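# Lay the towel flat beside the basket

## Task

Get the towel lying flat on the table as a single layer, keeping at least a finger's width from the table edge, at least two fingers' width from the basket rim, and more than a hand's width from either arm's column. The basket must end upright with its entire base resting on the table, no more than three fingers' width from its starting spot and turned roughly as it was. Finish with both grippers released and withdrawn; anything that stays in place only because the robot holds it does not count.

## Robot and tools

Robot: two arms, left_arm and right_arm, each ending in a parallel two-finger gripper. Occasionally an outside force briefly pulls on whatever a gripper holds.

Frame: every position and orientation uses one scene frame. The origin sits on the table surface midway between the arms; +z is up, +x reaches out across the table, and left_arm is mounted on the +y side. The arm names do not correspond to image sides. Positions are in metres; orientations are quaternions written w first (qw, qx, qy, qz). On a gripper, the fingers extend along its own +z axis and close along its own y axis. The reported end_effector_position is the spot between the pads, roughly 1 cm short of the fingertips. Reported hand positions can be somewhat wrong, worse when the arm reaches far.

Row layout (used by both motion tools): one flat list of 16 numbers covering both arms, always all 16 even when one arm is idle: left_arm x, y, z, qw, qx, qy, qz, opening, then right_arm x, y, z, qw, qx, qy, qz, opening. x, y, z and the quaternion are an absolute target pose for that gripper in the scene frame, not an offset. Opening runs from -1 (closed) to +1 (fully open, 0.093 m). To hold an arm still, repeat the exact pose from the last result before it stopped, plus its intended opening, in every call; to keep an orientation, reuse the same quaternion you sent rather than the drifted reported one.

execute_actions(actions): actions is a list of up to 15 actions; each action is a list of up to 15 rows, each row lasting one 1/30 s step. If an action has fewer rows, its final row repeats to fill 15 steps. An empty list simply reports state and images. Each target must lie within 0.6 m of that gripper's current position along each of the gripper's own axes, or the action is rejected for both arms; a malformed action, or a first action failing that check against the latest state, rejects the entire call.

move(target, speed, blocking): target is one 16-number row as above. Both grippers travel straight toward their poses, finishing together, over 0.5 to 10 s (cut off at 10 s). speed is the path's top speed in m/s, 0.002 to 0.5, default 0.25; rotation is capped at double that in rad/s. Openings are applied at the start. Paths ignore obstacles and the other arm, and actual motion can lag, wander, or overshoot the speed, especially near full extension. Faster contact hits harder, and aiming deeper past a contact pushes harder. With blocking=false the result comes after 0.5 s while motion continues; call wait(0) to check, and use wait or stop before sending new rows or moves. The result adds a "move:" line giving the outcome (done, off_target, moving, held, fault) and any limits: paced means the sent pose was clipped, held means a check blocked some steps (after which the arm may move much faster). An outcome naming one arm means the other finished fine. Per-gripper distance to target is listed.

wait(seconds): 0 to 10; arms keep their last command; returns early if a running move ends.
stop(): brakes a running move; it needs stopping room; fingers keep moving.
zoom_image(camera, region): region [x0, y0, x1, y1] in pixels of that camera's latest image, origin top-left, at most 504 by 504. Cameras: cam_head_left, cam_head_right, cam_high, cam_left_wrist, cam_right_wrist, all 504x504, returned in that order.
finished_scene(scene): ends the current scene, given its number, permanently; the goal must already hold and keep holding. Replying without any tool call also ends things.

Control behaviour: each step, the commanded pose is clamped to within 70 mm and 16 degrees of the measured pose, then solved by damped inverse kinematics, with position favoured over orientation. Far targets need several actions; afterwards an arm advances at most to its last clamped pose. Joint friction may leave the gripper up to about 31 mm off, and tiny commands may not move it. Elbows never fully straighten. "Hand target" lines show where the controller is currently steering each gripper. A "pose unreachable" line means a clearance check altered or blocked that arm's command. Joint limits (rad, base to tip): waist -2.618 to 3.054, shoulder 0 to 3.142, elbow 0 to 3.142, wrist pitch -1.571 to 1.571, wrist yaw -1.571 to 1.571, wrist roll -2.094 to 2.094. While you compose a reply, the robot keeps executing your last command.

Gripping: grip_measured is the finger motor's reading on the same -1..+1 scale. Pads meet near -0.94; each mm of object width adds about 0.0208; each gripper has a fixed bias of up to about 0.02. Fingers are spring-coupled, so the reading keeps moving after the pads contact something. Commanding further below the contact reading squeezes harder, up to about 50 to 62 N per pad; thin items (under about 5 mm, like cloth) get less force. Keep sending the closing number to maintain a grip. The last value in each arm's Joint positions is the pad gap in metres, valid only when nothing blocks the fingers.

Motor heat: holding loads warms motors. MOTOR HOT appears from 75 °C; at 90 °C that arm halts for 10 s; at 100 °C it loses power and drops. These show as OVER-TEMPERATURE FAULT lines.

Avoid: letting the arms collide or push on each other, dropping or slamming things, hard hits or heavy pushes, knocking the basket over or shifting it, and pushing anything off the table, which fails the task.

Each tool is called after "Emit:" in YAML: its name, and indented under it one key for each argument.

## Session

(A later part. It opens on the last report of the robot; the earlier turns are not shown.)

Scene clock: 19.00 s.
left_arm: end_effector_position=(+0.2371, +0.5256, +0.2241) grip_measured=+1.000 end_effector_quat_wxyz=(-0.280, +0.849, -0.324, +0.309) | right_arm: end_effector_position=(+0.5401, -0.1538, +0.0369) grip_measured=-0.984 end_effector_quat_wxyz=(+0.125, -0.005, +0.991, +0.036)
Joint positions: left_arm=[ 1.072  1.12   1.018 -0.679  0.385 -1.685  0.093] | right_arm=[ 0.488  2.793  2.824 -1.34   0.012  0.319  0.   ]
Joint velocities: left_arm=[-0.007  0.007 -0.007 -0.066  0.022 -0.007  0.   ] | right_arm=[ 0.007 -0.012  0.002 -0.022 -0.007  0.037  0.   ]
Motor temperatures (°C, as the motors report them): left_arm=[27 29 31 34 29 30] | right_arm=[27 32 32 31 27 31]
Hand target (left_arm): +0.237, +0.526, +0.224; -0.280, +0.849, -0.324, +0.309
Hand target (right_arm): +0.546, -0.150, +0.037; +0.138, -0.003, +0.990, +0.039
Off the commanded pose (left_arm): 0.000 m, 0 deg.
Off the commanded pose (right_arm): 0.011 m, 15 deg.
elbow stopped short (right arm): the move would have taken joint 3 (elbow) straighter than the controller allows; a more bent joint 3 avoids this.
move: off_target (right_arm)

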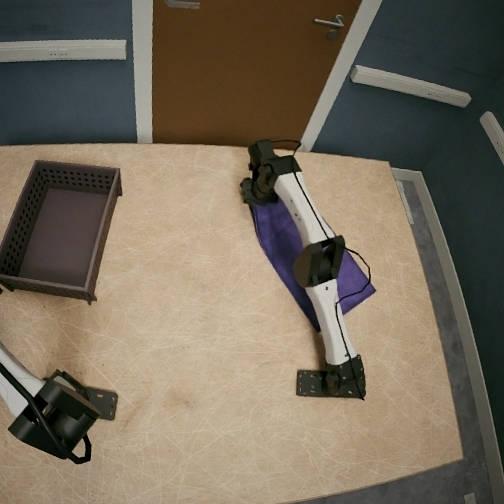

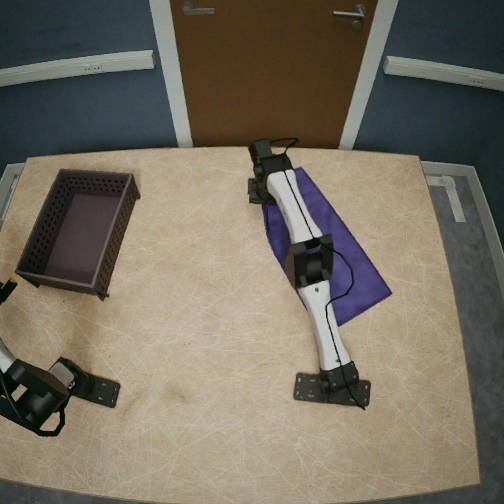

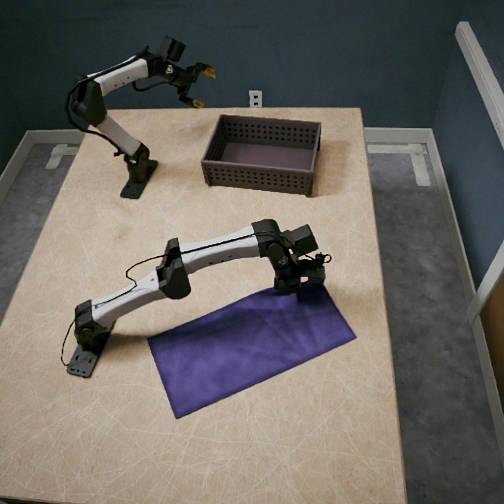

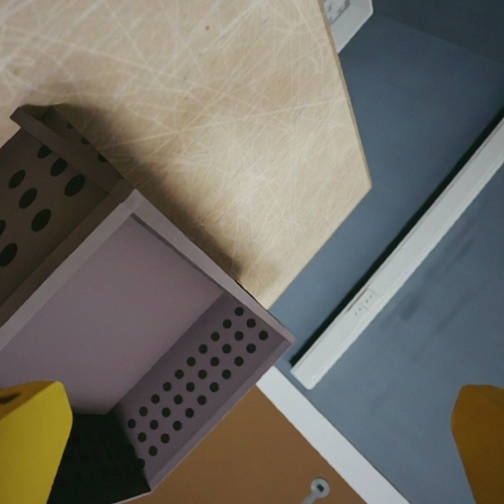

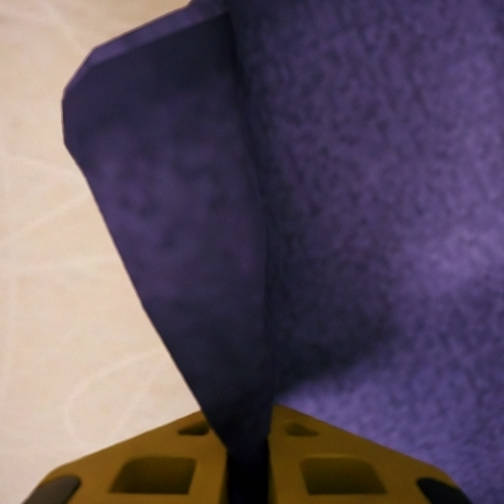

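Emit:
move:
  target: [0.2371,0.5256,0.2241,-0.28,0.849,-0.324,0.309,1,0.50,-0.06,0.015,0.0,0.0,1,0,-1]
  speed: 0.12

Emit:
move:
  target: [0.2371,0.5256,0.2241,-0.28,0.849,-0.324,0.309,1,0.50,-0.06,0.015,0.0,0.0,1,0,0.5]

Emit:
move:
  target: [0.2371,0.5256,0.2241,-0.28,0.849,-0.324,0.309,1,0.25,-0.55,0.2,0.0,0.0,1,0,1]

Scene clock: 20.73 s.
left_arm: end_effector_position=(+0.2371, +0.5256, +0.2241) grip_measured=+1.000 end_effector_quat_wxyz=(-0.280, +0.849, -0.324, +0.309) | right_arm: end_effector_position=(+0.4968, -0.0685, +0.0186) grip_measured=-0.984 end_effector_quat_wxyz=(+0.099, -0.003, +0.994, +0.045)
Joint positions: left_arm=[ 1.072  1.12   1.018 -0.679  0.385 -1.685  0.093] | right_arm=[ 0.657  2.825  2.824 -1.353  0.016  0.492  0.   ]
Joint velocities: left_arm=[-0.007  0.012 -0.007 -0.066 -0.066 -0.037  0.   ] | right_arm=[ 0.017  0.002 -0.017  0.051 -0.066  0.022  0.   ]
Motor temperatures (°C, as the motors report them): left_arm=[27 29 31 34 29 30] | right_arm=[27 33 32 31 27 31]
Hand target (left_arm): +0.237, +0.526, +0.224; -0.280, +0.849, -0.324, +0.309
Hand target (right_arm): +0.498, -0.062, +0.015; +0.100, -0.001, +0.994, +0.052
Off the commanded pose (left_arm): 0.000 m, 0 deg.
Off the commanded pose (right_arm): 0.010 m, 12 deg.
elbow stopped short (right arm): the move would have taken joint 3 (elbow) straighter than the controller allows; a more bent joint 3 avoids this.
move: off_target (right_arm)

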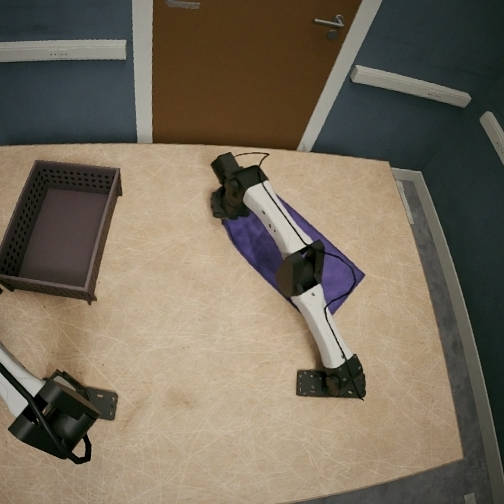

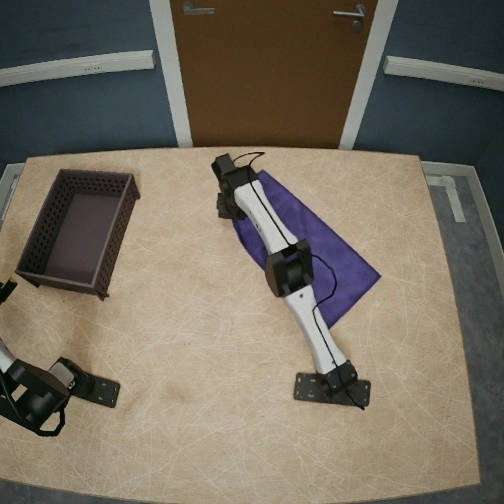

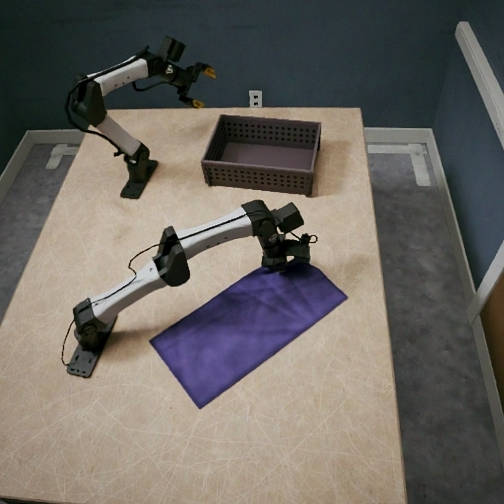

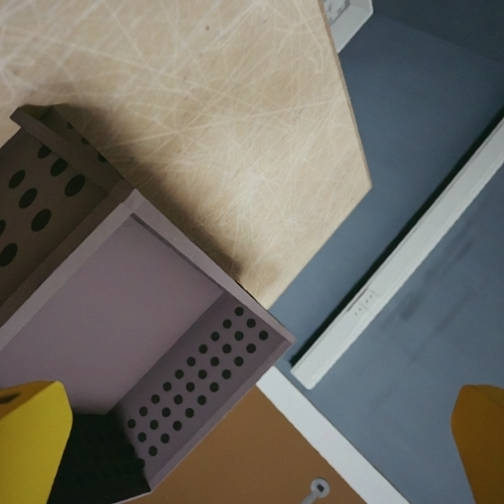

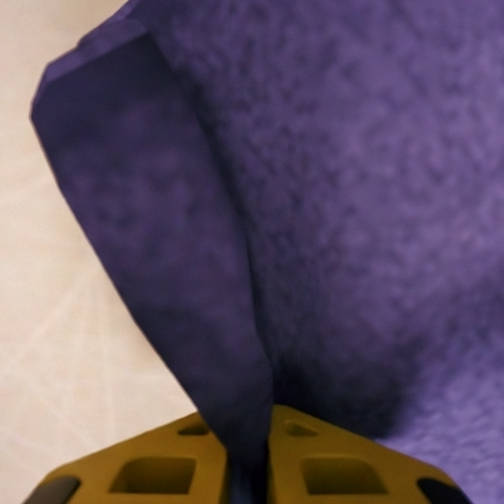

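Scene clock: 21.50 s.
left_arm: end_effector_position=(+0.2371, +0.5256, +0.2241) grip_measured=+1.000 end_effector_quat_wxyz=(-0.280, +0.849, -0.324, +0.309) | right_arm: end_effector_position=(+0.4971, -0.0674, +0.0187) grip_measured=+0.498 end_effector_quat_wxyz=(+0.099, -0.001, +0.994, +0.048)
Joint positions: left_arm=[ 1.072  1.12   1.018 -0.679  0.385 -1.685  0.093] | right_arm=[ 0.657  2.825  2.824 -1.35   0.011  0.496  0.069]
Joint velocities: left_arm=[ 0.007 -0.002 -0.022 -0.066  0.007 -0.007  0.   ] | right_arm=[-0.022 -0.002  0.002 -0.007 -0.007 -0.022  0.001]
Motor temperatures (°C, as the motors report them): left_arm=[27 29 32 34 29 30] | right_arm=[27 33 32 31 27 31]
Hand target (left_arm): +0.237, +0.526, +0.224; -0.280, +0.849, -0.324, +0.309
Hand target (right_arm): +0.499, -0.060, +0.015; +0.103, -0.001, +0.993, +0.056
Off the commanded pose (left_arm): 0.000 m, 0 deg.
Off the commanded pose (right_arm): 0.009 m, 13 deg.
elbow stopped short (right arm): the move would have taken joint 3 (elbow) straighter than the controller allows; a more bent joint 3 avoids this.
move: off_target (right_arm)

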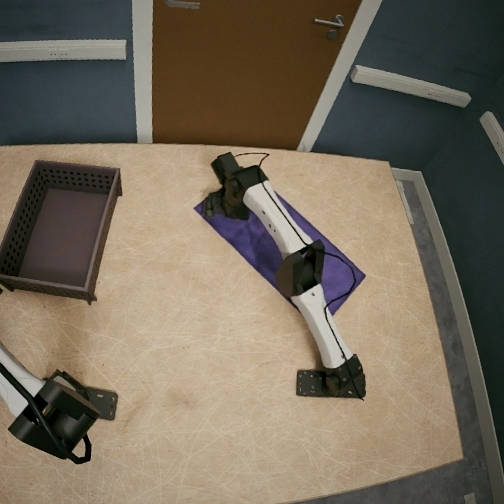

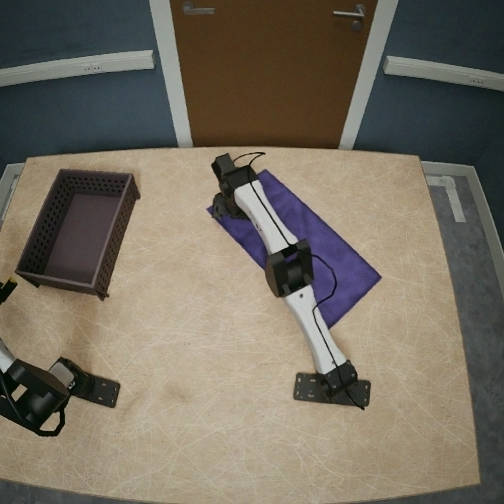

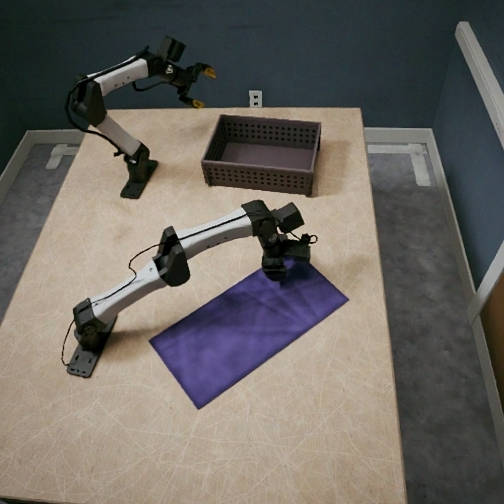

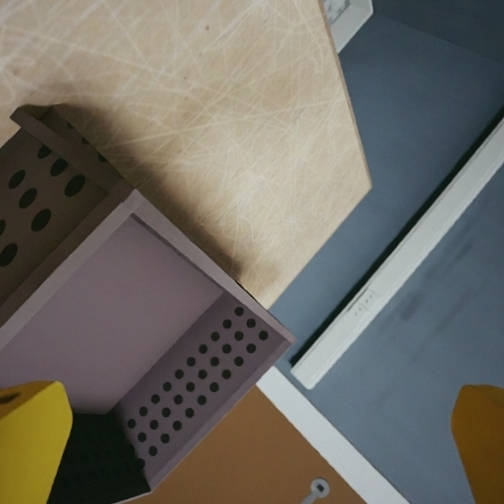

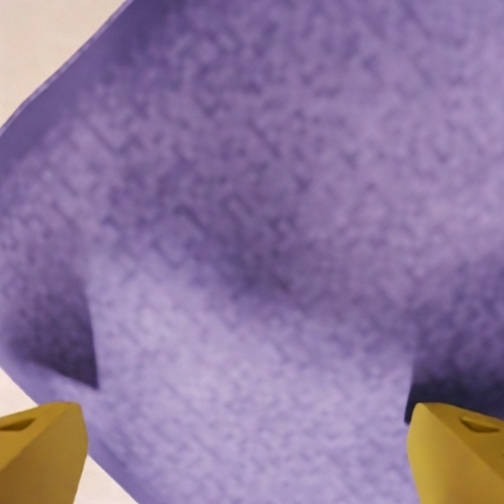

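Scene clock: 24.40 s.
left_arm: end_effector_position=(+0.2371, +0.5256, +0.2241) grip_measured=+1.000 end_effector_quat_wxyz=(-0.280, +0.849, -0.324, +0.309) | right_arm: end_effector_position=(+0.2584, -0.5470, +0.2036) grip_measured=+0.994 end_effector_quat_wxyz=(+0.038, +0.006, +0.999, -0.006)
Joint positions: left_arm=[ 1.072  1.12   1.018 -0.679  0.385 -1.685  0.093] | right_arm=[-0.536  1.79   1.848 -1.562 -0.039 -0.68   0.093]
Joint velocities: left_arm=[-0.007  0.007  0.017 -0.066 -0.037 -0.007  0.   ] | right_arm=[ 0.012 -0.012 -0.017 -0.037 -0.051 -0.022 -0.001]
Motor temperatures (°C, as the motors report them): left_arm=[27 29 32 35 29 30] | right_arm=[27 34 33 31 27 31]
Hand target (left_arm): +0.237, +0.526, +0.224; -0.280, +0.849, -0.324, +0.309
Hand target (right_arm): +0.260, -0.550, +0.202; +0.033, +0.002, +0.999, -0.006
Off the commanded pose (left_arm): 0.000 m, 0 deg.
Off the commanded pose (right_arm): 0.010 m, 5 deg.
joint sent to its limit (right arm) — the command would take joint 4 (wrist pitch) past its lower limit, so that joint was sent only as far as its limit.
move: off_target (right_arm)

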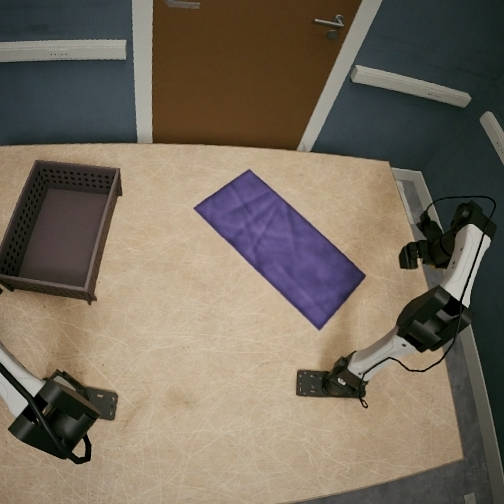

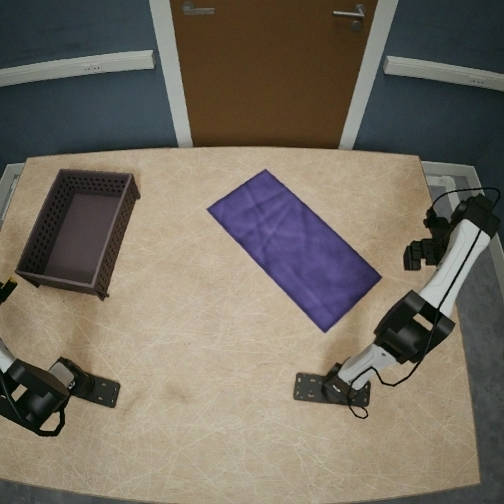

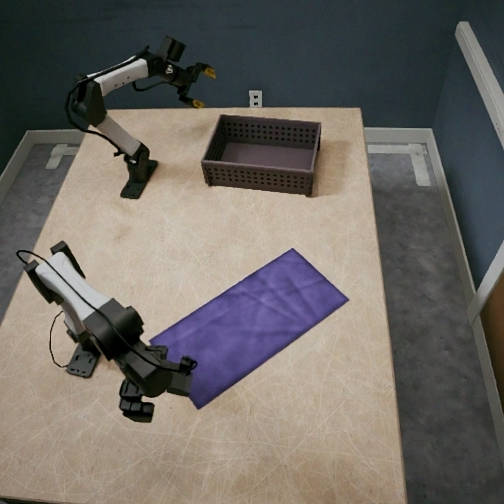

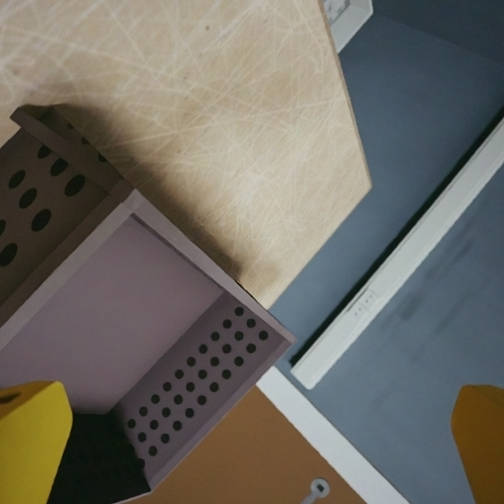

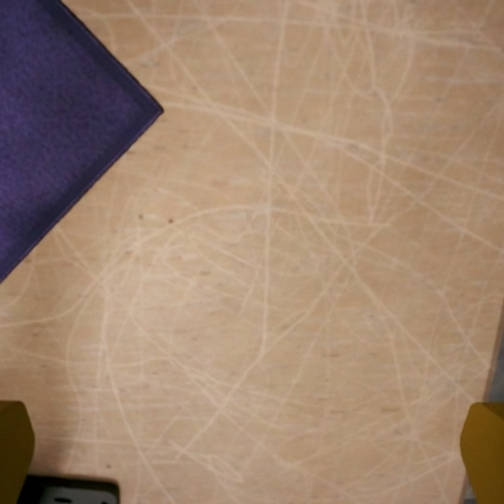

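Emit:
zoom_image:
  camera: "cam_high"
  region: [140, 235, 360, 415]

Emit:
zoom_image:
  camera: "cam_head_left"
  region: [180, 155, 380, 345]

Region (140, 235, 360, 415) of cam_high's 504x504 image, scaled by 2.291, with more detail than that image has; it fills the top 412 rows of this view, and the rest is white.

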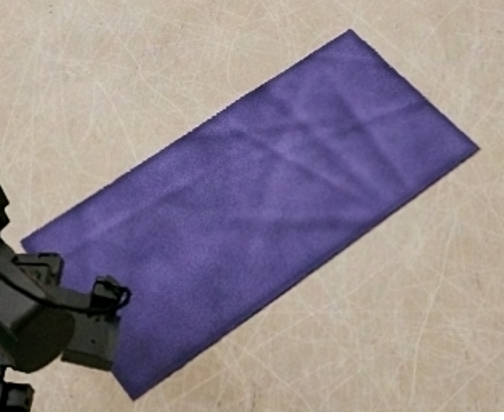

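Region (180, 155, 380, 345) of cam_head_left's 504x504 image, scaled by 2.520, with more detail than that image has; it fills the top 479 rows of this view, and the rest is white.

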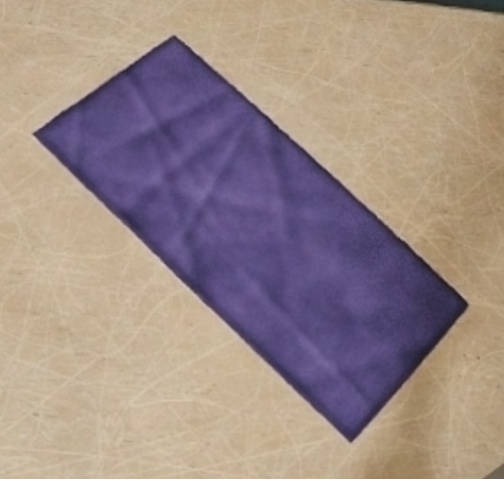

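Emit:
move:
  target: [0.2371,0.5256,0.2241,-0.28,0.849,-0.324,0.309,1,0.24,-0.45,0.07,0.0,0.0,1,0,1]

Scene clock: 26.10 s.
left_arm: end_effector_position=(+0.2371, +0.5256, +0.2241) grip_measured=+1.000 end_effector_quat_wxyz=(-0.280, +0.849, -0.324, +0.309) | right_arm: end_effector_position=(+0.2377, -0.4518, +0.0727) grip_measured=+0.994 end_effector_quat_wxyz=(-0.003, +0.002, +1.000, +0.003)
Joint positions: left_arm=[ 1.072  1.12   1.018 -0.679  0.385 -1.685  0.093] | right_arm=[-0.286  1.586  1.096 -1.089 -0.003 -0.439  0.093]
Joint velocities: left_arm=[-0.007  0.002 -0.007 -0.022  0.022  0.037  0.   ] | right_arm=[ 0.007  0.012 -0.002 -0.095 -0.022 -0.007  0.001]
Motor temperatures (°C, as the motors report them): left_arm=[27 29 32 35 29 30] | right_arm=[27 34 33 31 27 31]
Hand target (left_arm): +0.237, +0.526, +0.224; -0.280, +0.849, -0.324, +0.309
Hand target (right_arm): +0.235, -0.449, +0.071; -0.003, +0.000, +1.000, -0.002
Off the commanded pose (left_arm): 0.000 m, 0 deg.
Off the commanded pose (right_arm): 0.004 m, 1 deg.
move: done

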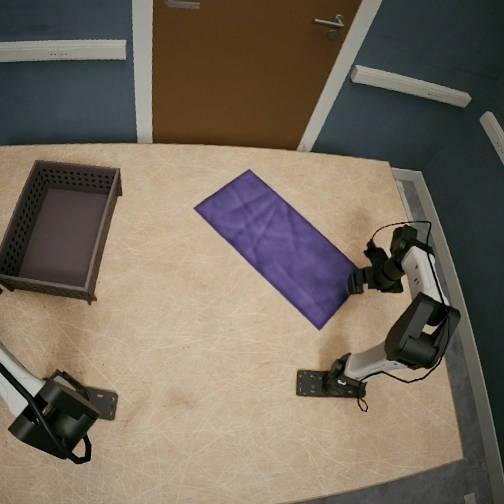

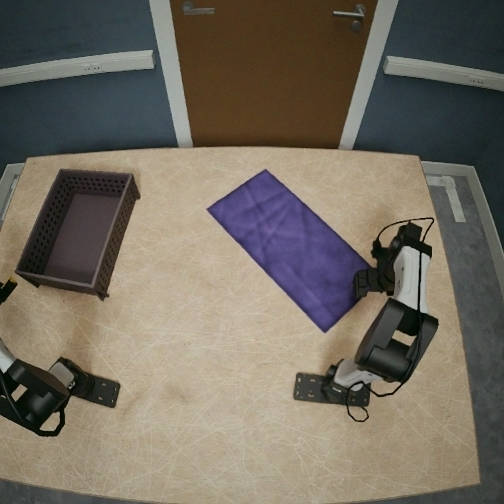

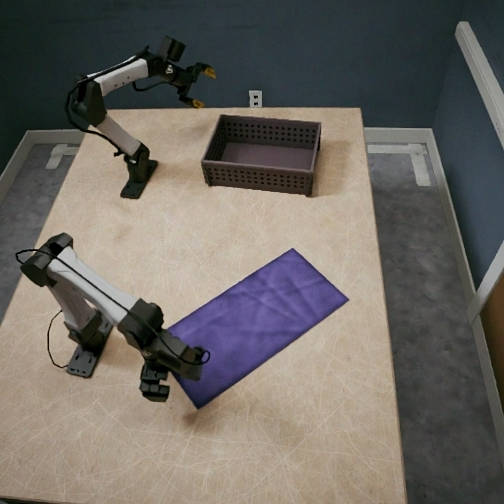

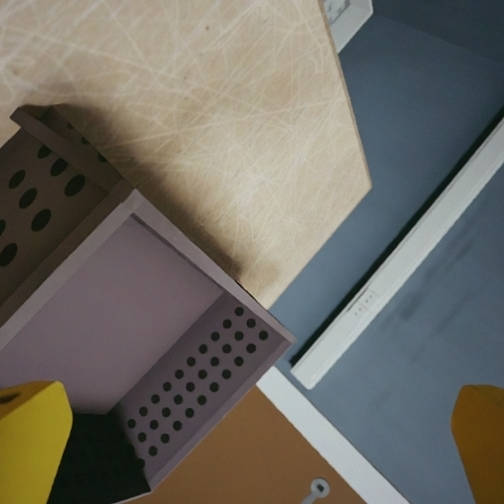

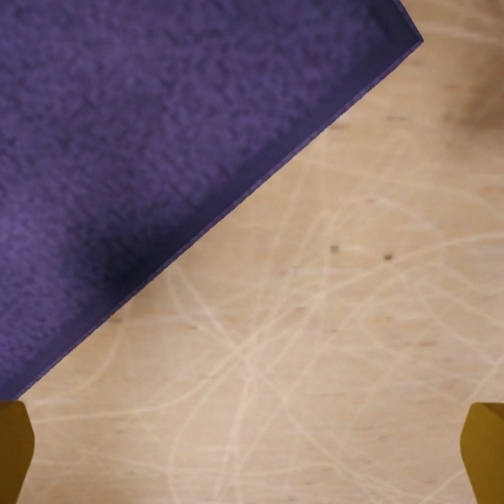

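Emit:
move:
  target: [0.2371,0.5256,0.2241,-0.28,0.849,-0.324,0.309,1,0.185,-0.26,0.05,0.0,0.0,1,0,0.2]

Scene clock: 29.47 s.
left_arm: end_effector_position=(+0.2371, +0.5256, +0.2241) grip_measured=+1.000 end_effector_quat_wxyz=(-0.280, +0.849, -0.324, +0.309) | right_arm: end_effector_position=(+0.1850, -0.2650, +0.0555) grip_measured=+0.202 end_effector_quat_wxyz=(-0.003, +0.002, +1.000, -0.006)
Joint positions: left_arm=[ 1.072  1.12   1.018 -0.679  0.385 -1.685  0.093] | right_arm=[ 0.535  1.352  0.817 -1.044  0.008  0.381  0.055]
Joint velocities: left_arm=[ 0.012  0.007  0.017 -0.022 -0.022 -0.022  0.   ] | right_arm=[ 0.002  0.007 -0.012  0.022  0.007  0.037 -0.001]
Motor temperatures (°C, as the motors report them): left_arm=[27 29 33 35 29 30] | right_arm=[27 34 33 31 27 31]
Hand target (left_arm): +0.237, +0.526, +0.224; -0.280, +0.849, -0.324, +0.309
Hand target (right_arm): +0.180, -0.266, +0.051; -0.004, -0.000, +1.000, -0.011
Off the commanded pose (left_arm): 0.000 m, 0 deg.
Off the commanded pose (right_arm): 0.007 m, 1 deg.
move: done

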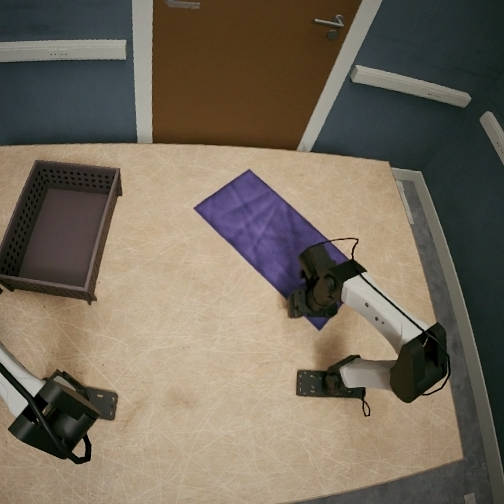

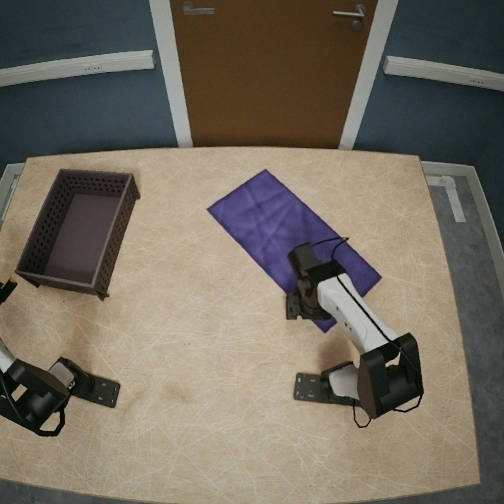

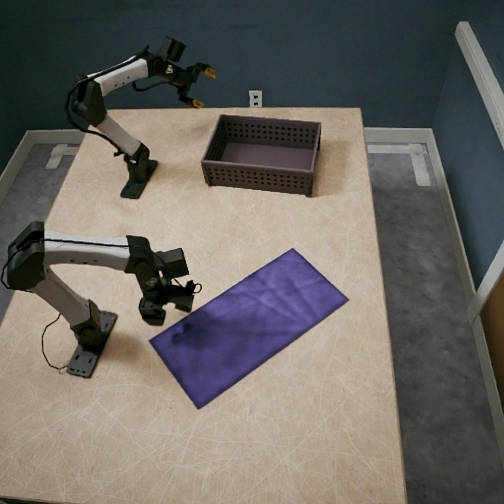

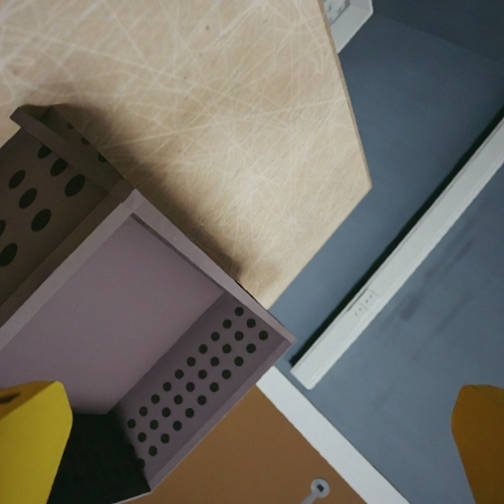

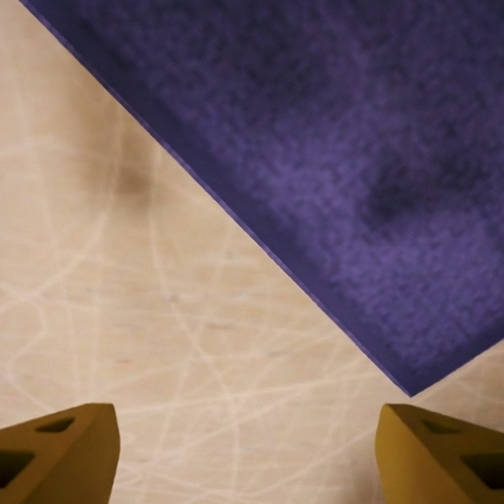

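Emit:
move:
  target: [0.2371,0.5256,0.2241,-0.28,0.849,-0.324,0.309,1,0.30,-0.47,0.06,0.0,0.0,1,0,1]

Scene clock: 31.30 s.
left_arm: end_effector_position=(+0.2371, +0.5256, +0.2241) grip_measured=+1.000 end_effector_quat_wxyz=(-0.280, +0.849, -0.324, +0.309) | right_arm: end_effector_position=(+0.3004, -0.4622, +0.0578) grip_measured=+0.994 end_effector_quat_wxyz=(+0.004, +0.002, +1.000, +0.005)
Joint positions: left_arm=[ 1.072  1.12   1.018 -0.679  0.385 -1.685  0.093] | right_arm=[-0.237  1.819  1.3   -1.05  -0.013 -0.39   0.093]
Joint velocities: left_arm=[-0.002  0.002 -0.017 -0.051  0.007 -0.007  0.   ] | right_arm=[-0.002 -0.012 -0.027  0.037 -0.007  0.007 -0.001]
Motor temperatures (°C, as the motors report them): left_arm=[27 29 33 36 29 30] | right_arm=[27 34 33 31 27 31]
Hand target (left_arm): +0.237, +0.526, +0.224; -0.280, +0.849, -0.324, +0.309
Hand target (right_arm): +0.304, -0.464, +0.059; +0.004, +0.000, +1.000, +0.010
Off the commanded pose (left_arm): 0.000 m, 0 deg.
Off the commanded pose (right_arm): 0.008 m, 1 deg.
move: done

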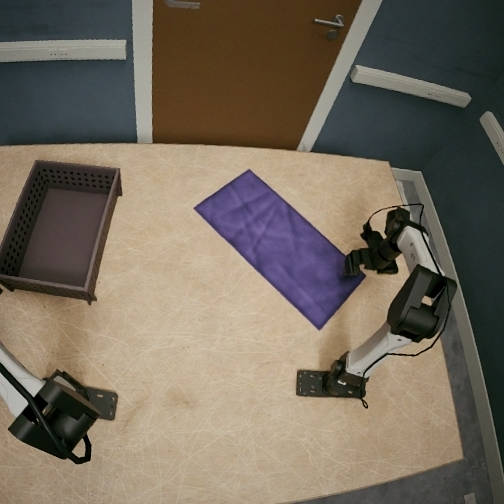

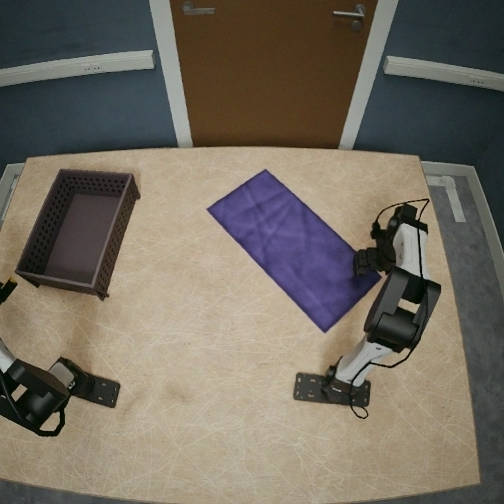

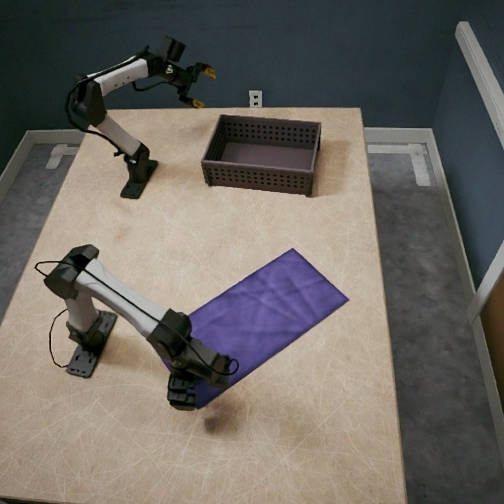

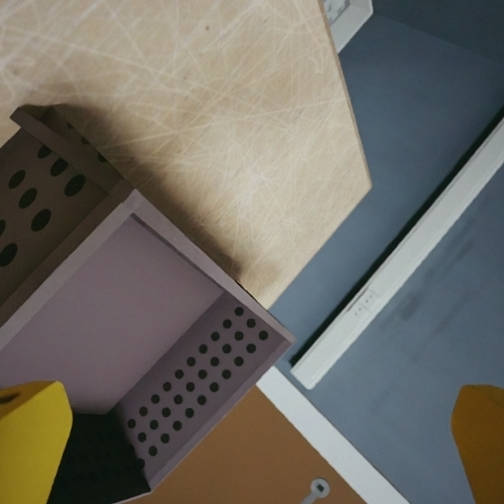

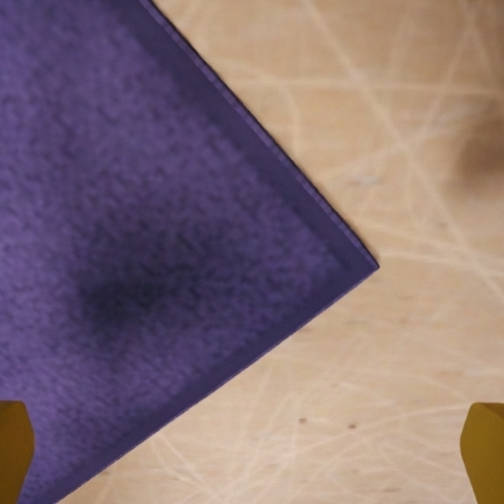

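Hem on all four edges: single layer. Clear out.

Emit:
move:
  target: [0.2371,0.5256,0.2241,-0.28,0.849,-0.324,0.309,1,0.25,-0.52,0.15,0.0,0.0,1,0,1]

Emit:
finished_scene:
  scene: 1

Scene clock: 48.10 s.
left_arm: end_effector_position=(+0.2371, +0.5256, +0.2241) grip_measured=+1.000 end_effector_quat_wxyz=(-0.280, +0.849, -0.324, +0.309) | right_arm: end_effector_position=(+0.2530, -0.5173, +0.1432) grip_measured=+0.994 end_effector_quat_wxyz=(-0.002, +0.001, +1.000, +0.008)
Joint positions: left_arm=[ 1.072  1.12   1.018 -0.679  0.385 -1.685  0.093] | right_arm=[-0.458  1.737  1.544 -1.39  -0.01  -0.614  0.093]
Joint velocities: left_arm=[-0.002 -0.037 -0.007  0.037  0.007  0.007  0.   ] | right_arm=[ 0.012 -0.022  0.002 -0.037  0.051 -0.11  -0.001]
Motor temperatures (°C, as the motors report them): left_arm=[27 30 35 37 29 30] | right_arm=[27 34 35 31 27 31]
Hand target (left_arm): +0.237, +0.526, +0.224; -0.280, +0.849, -0.324, +0.309
Hand target (right_arm): +0.254, -0.521, +0.150; +0.002, +0.000, +1.000, +0.002
Off the commanded pose (left_arm): 0.000 m, 0 deg.
Off the commanded pose (right_arm): 0.008 m, 1 deg.
move: done

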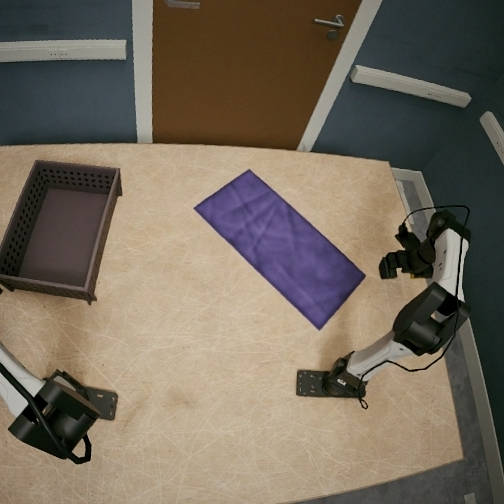

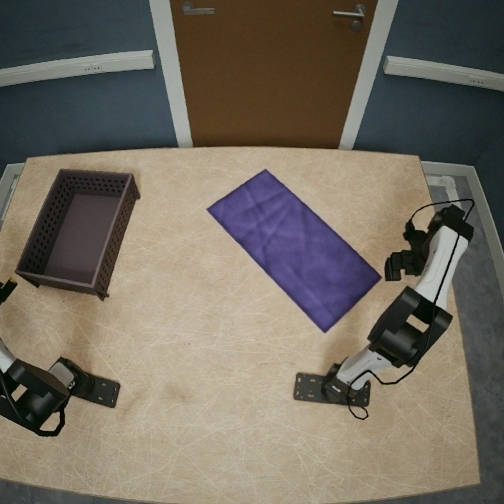

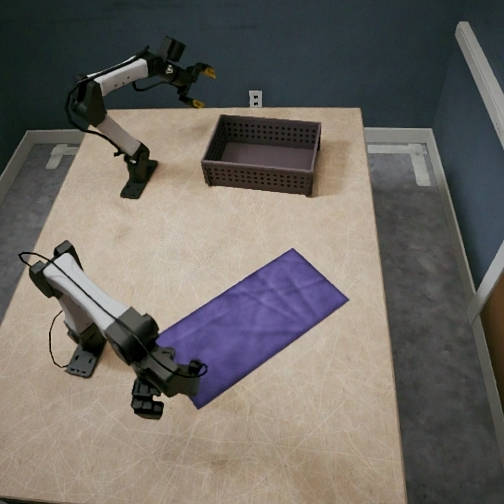

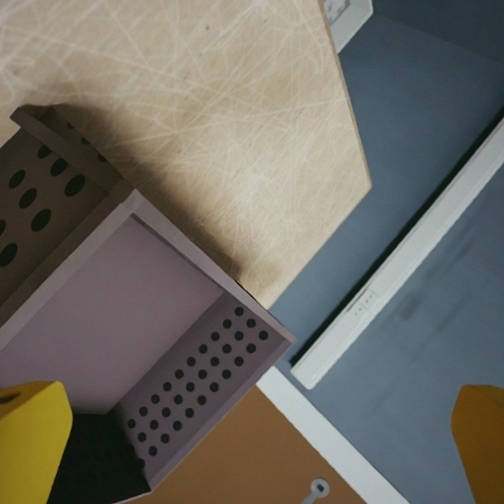

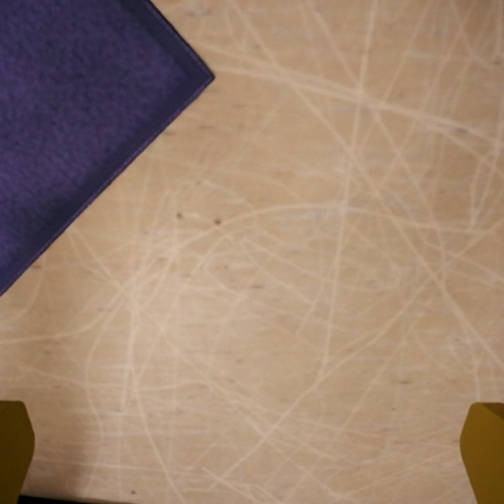

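The scene is finished: the task was done.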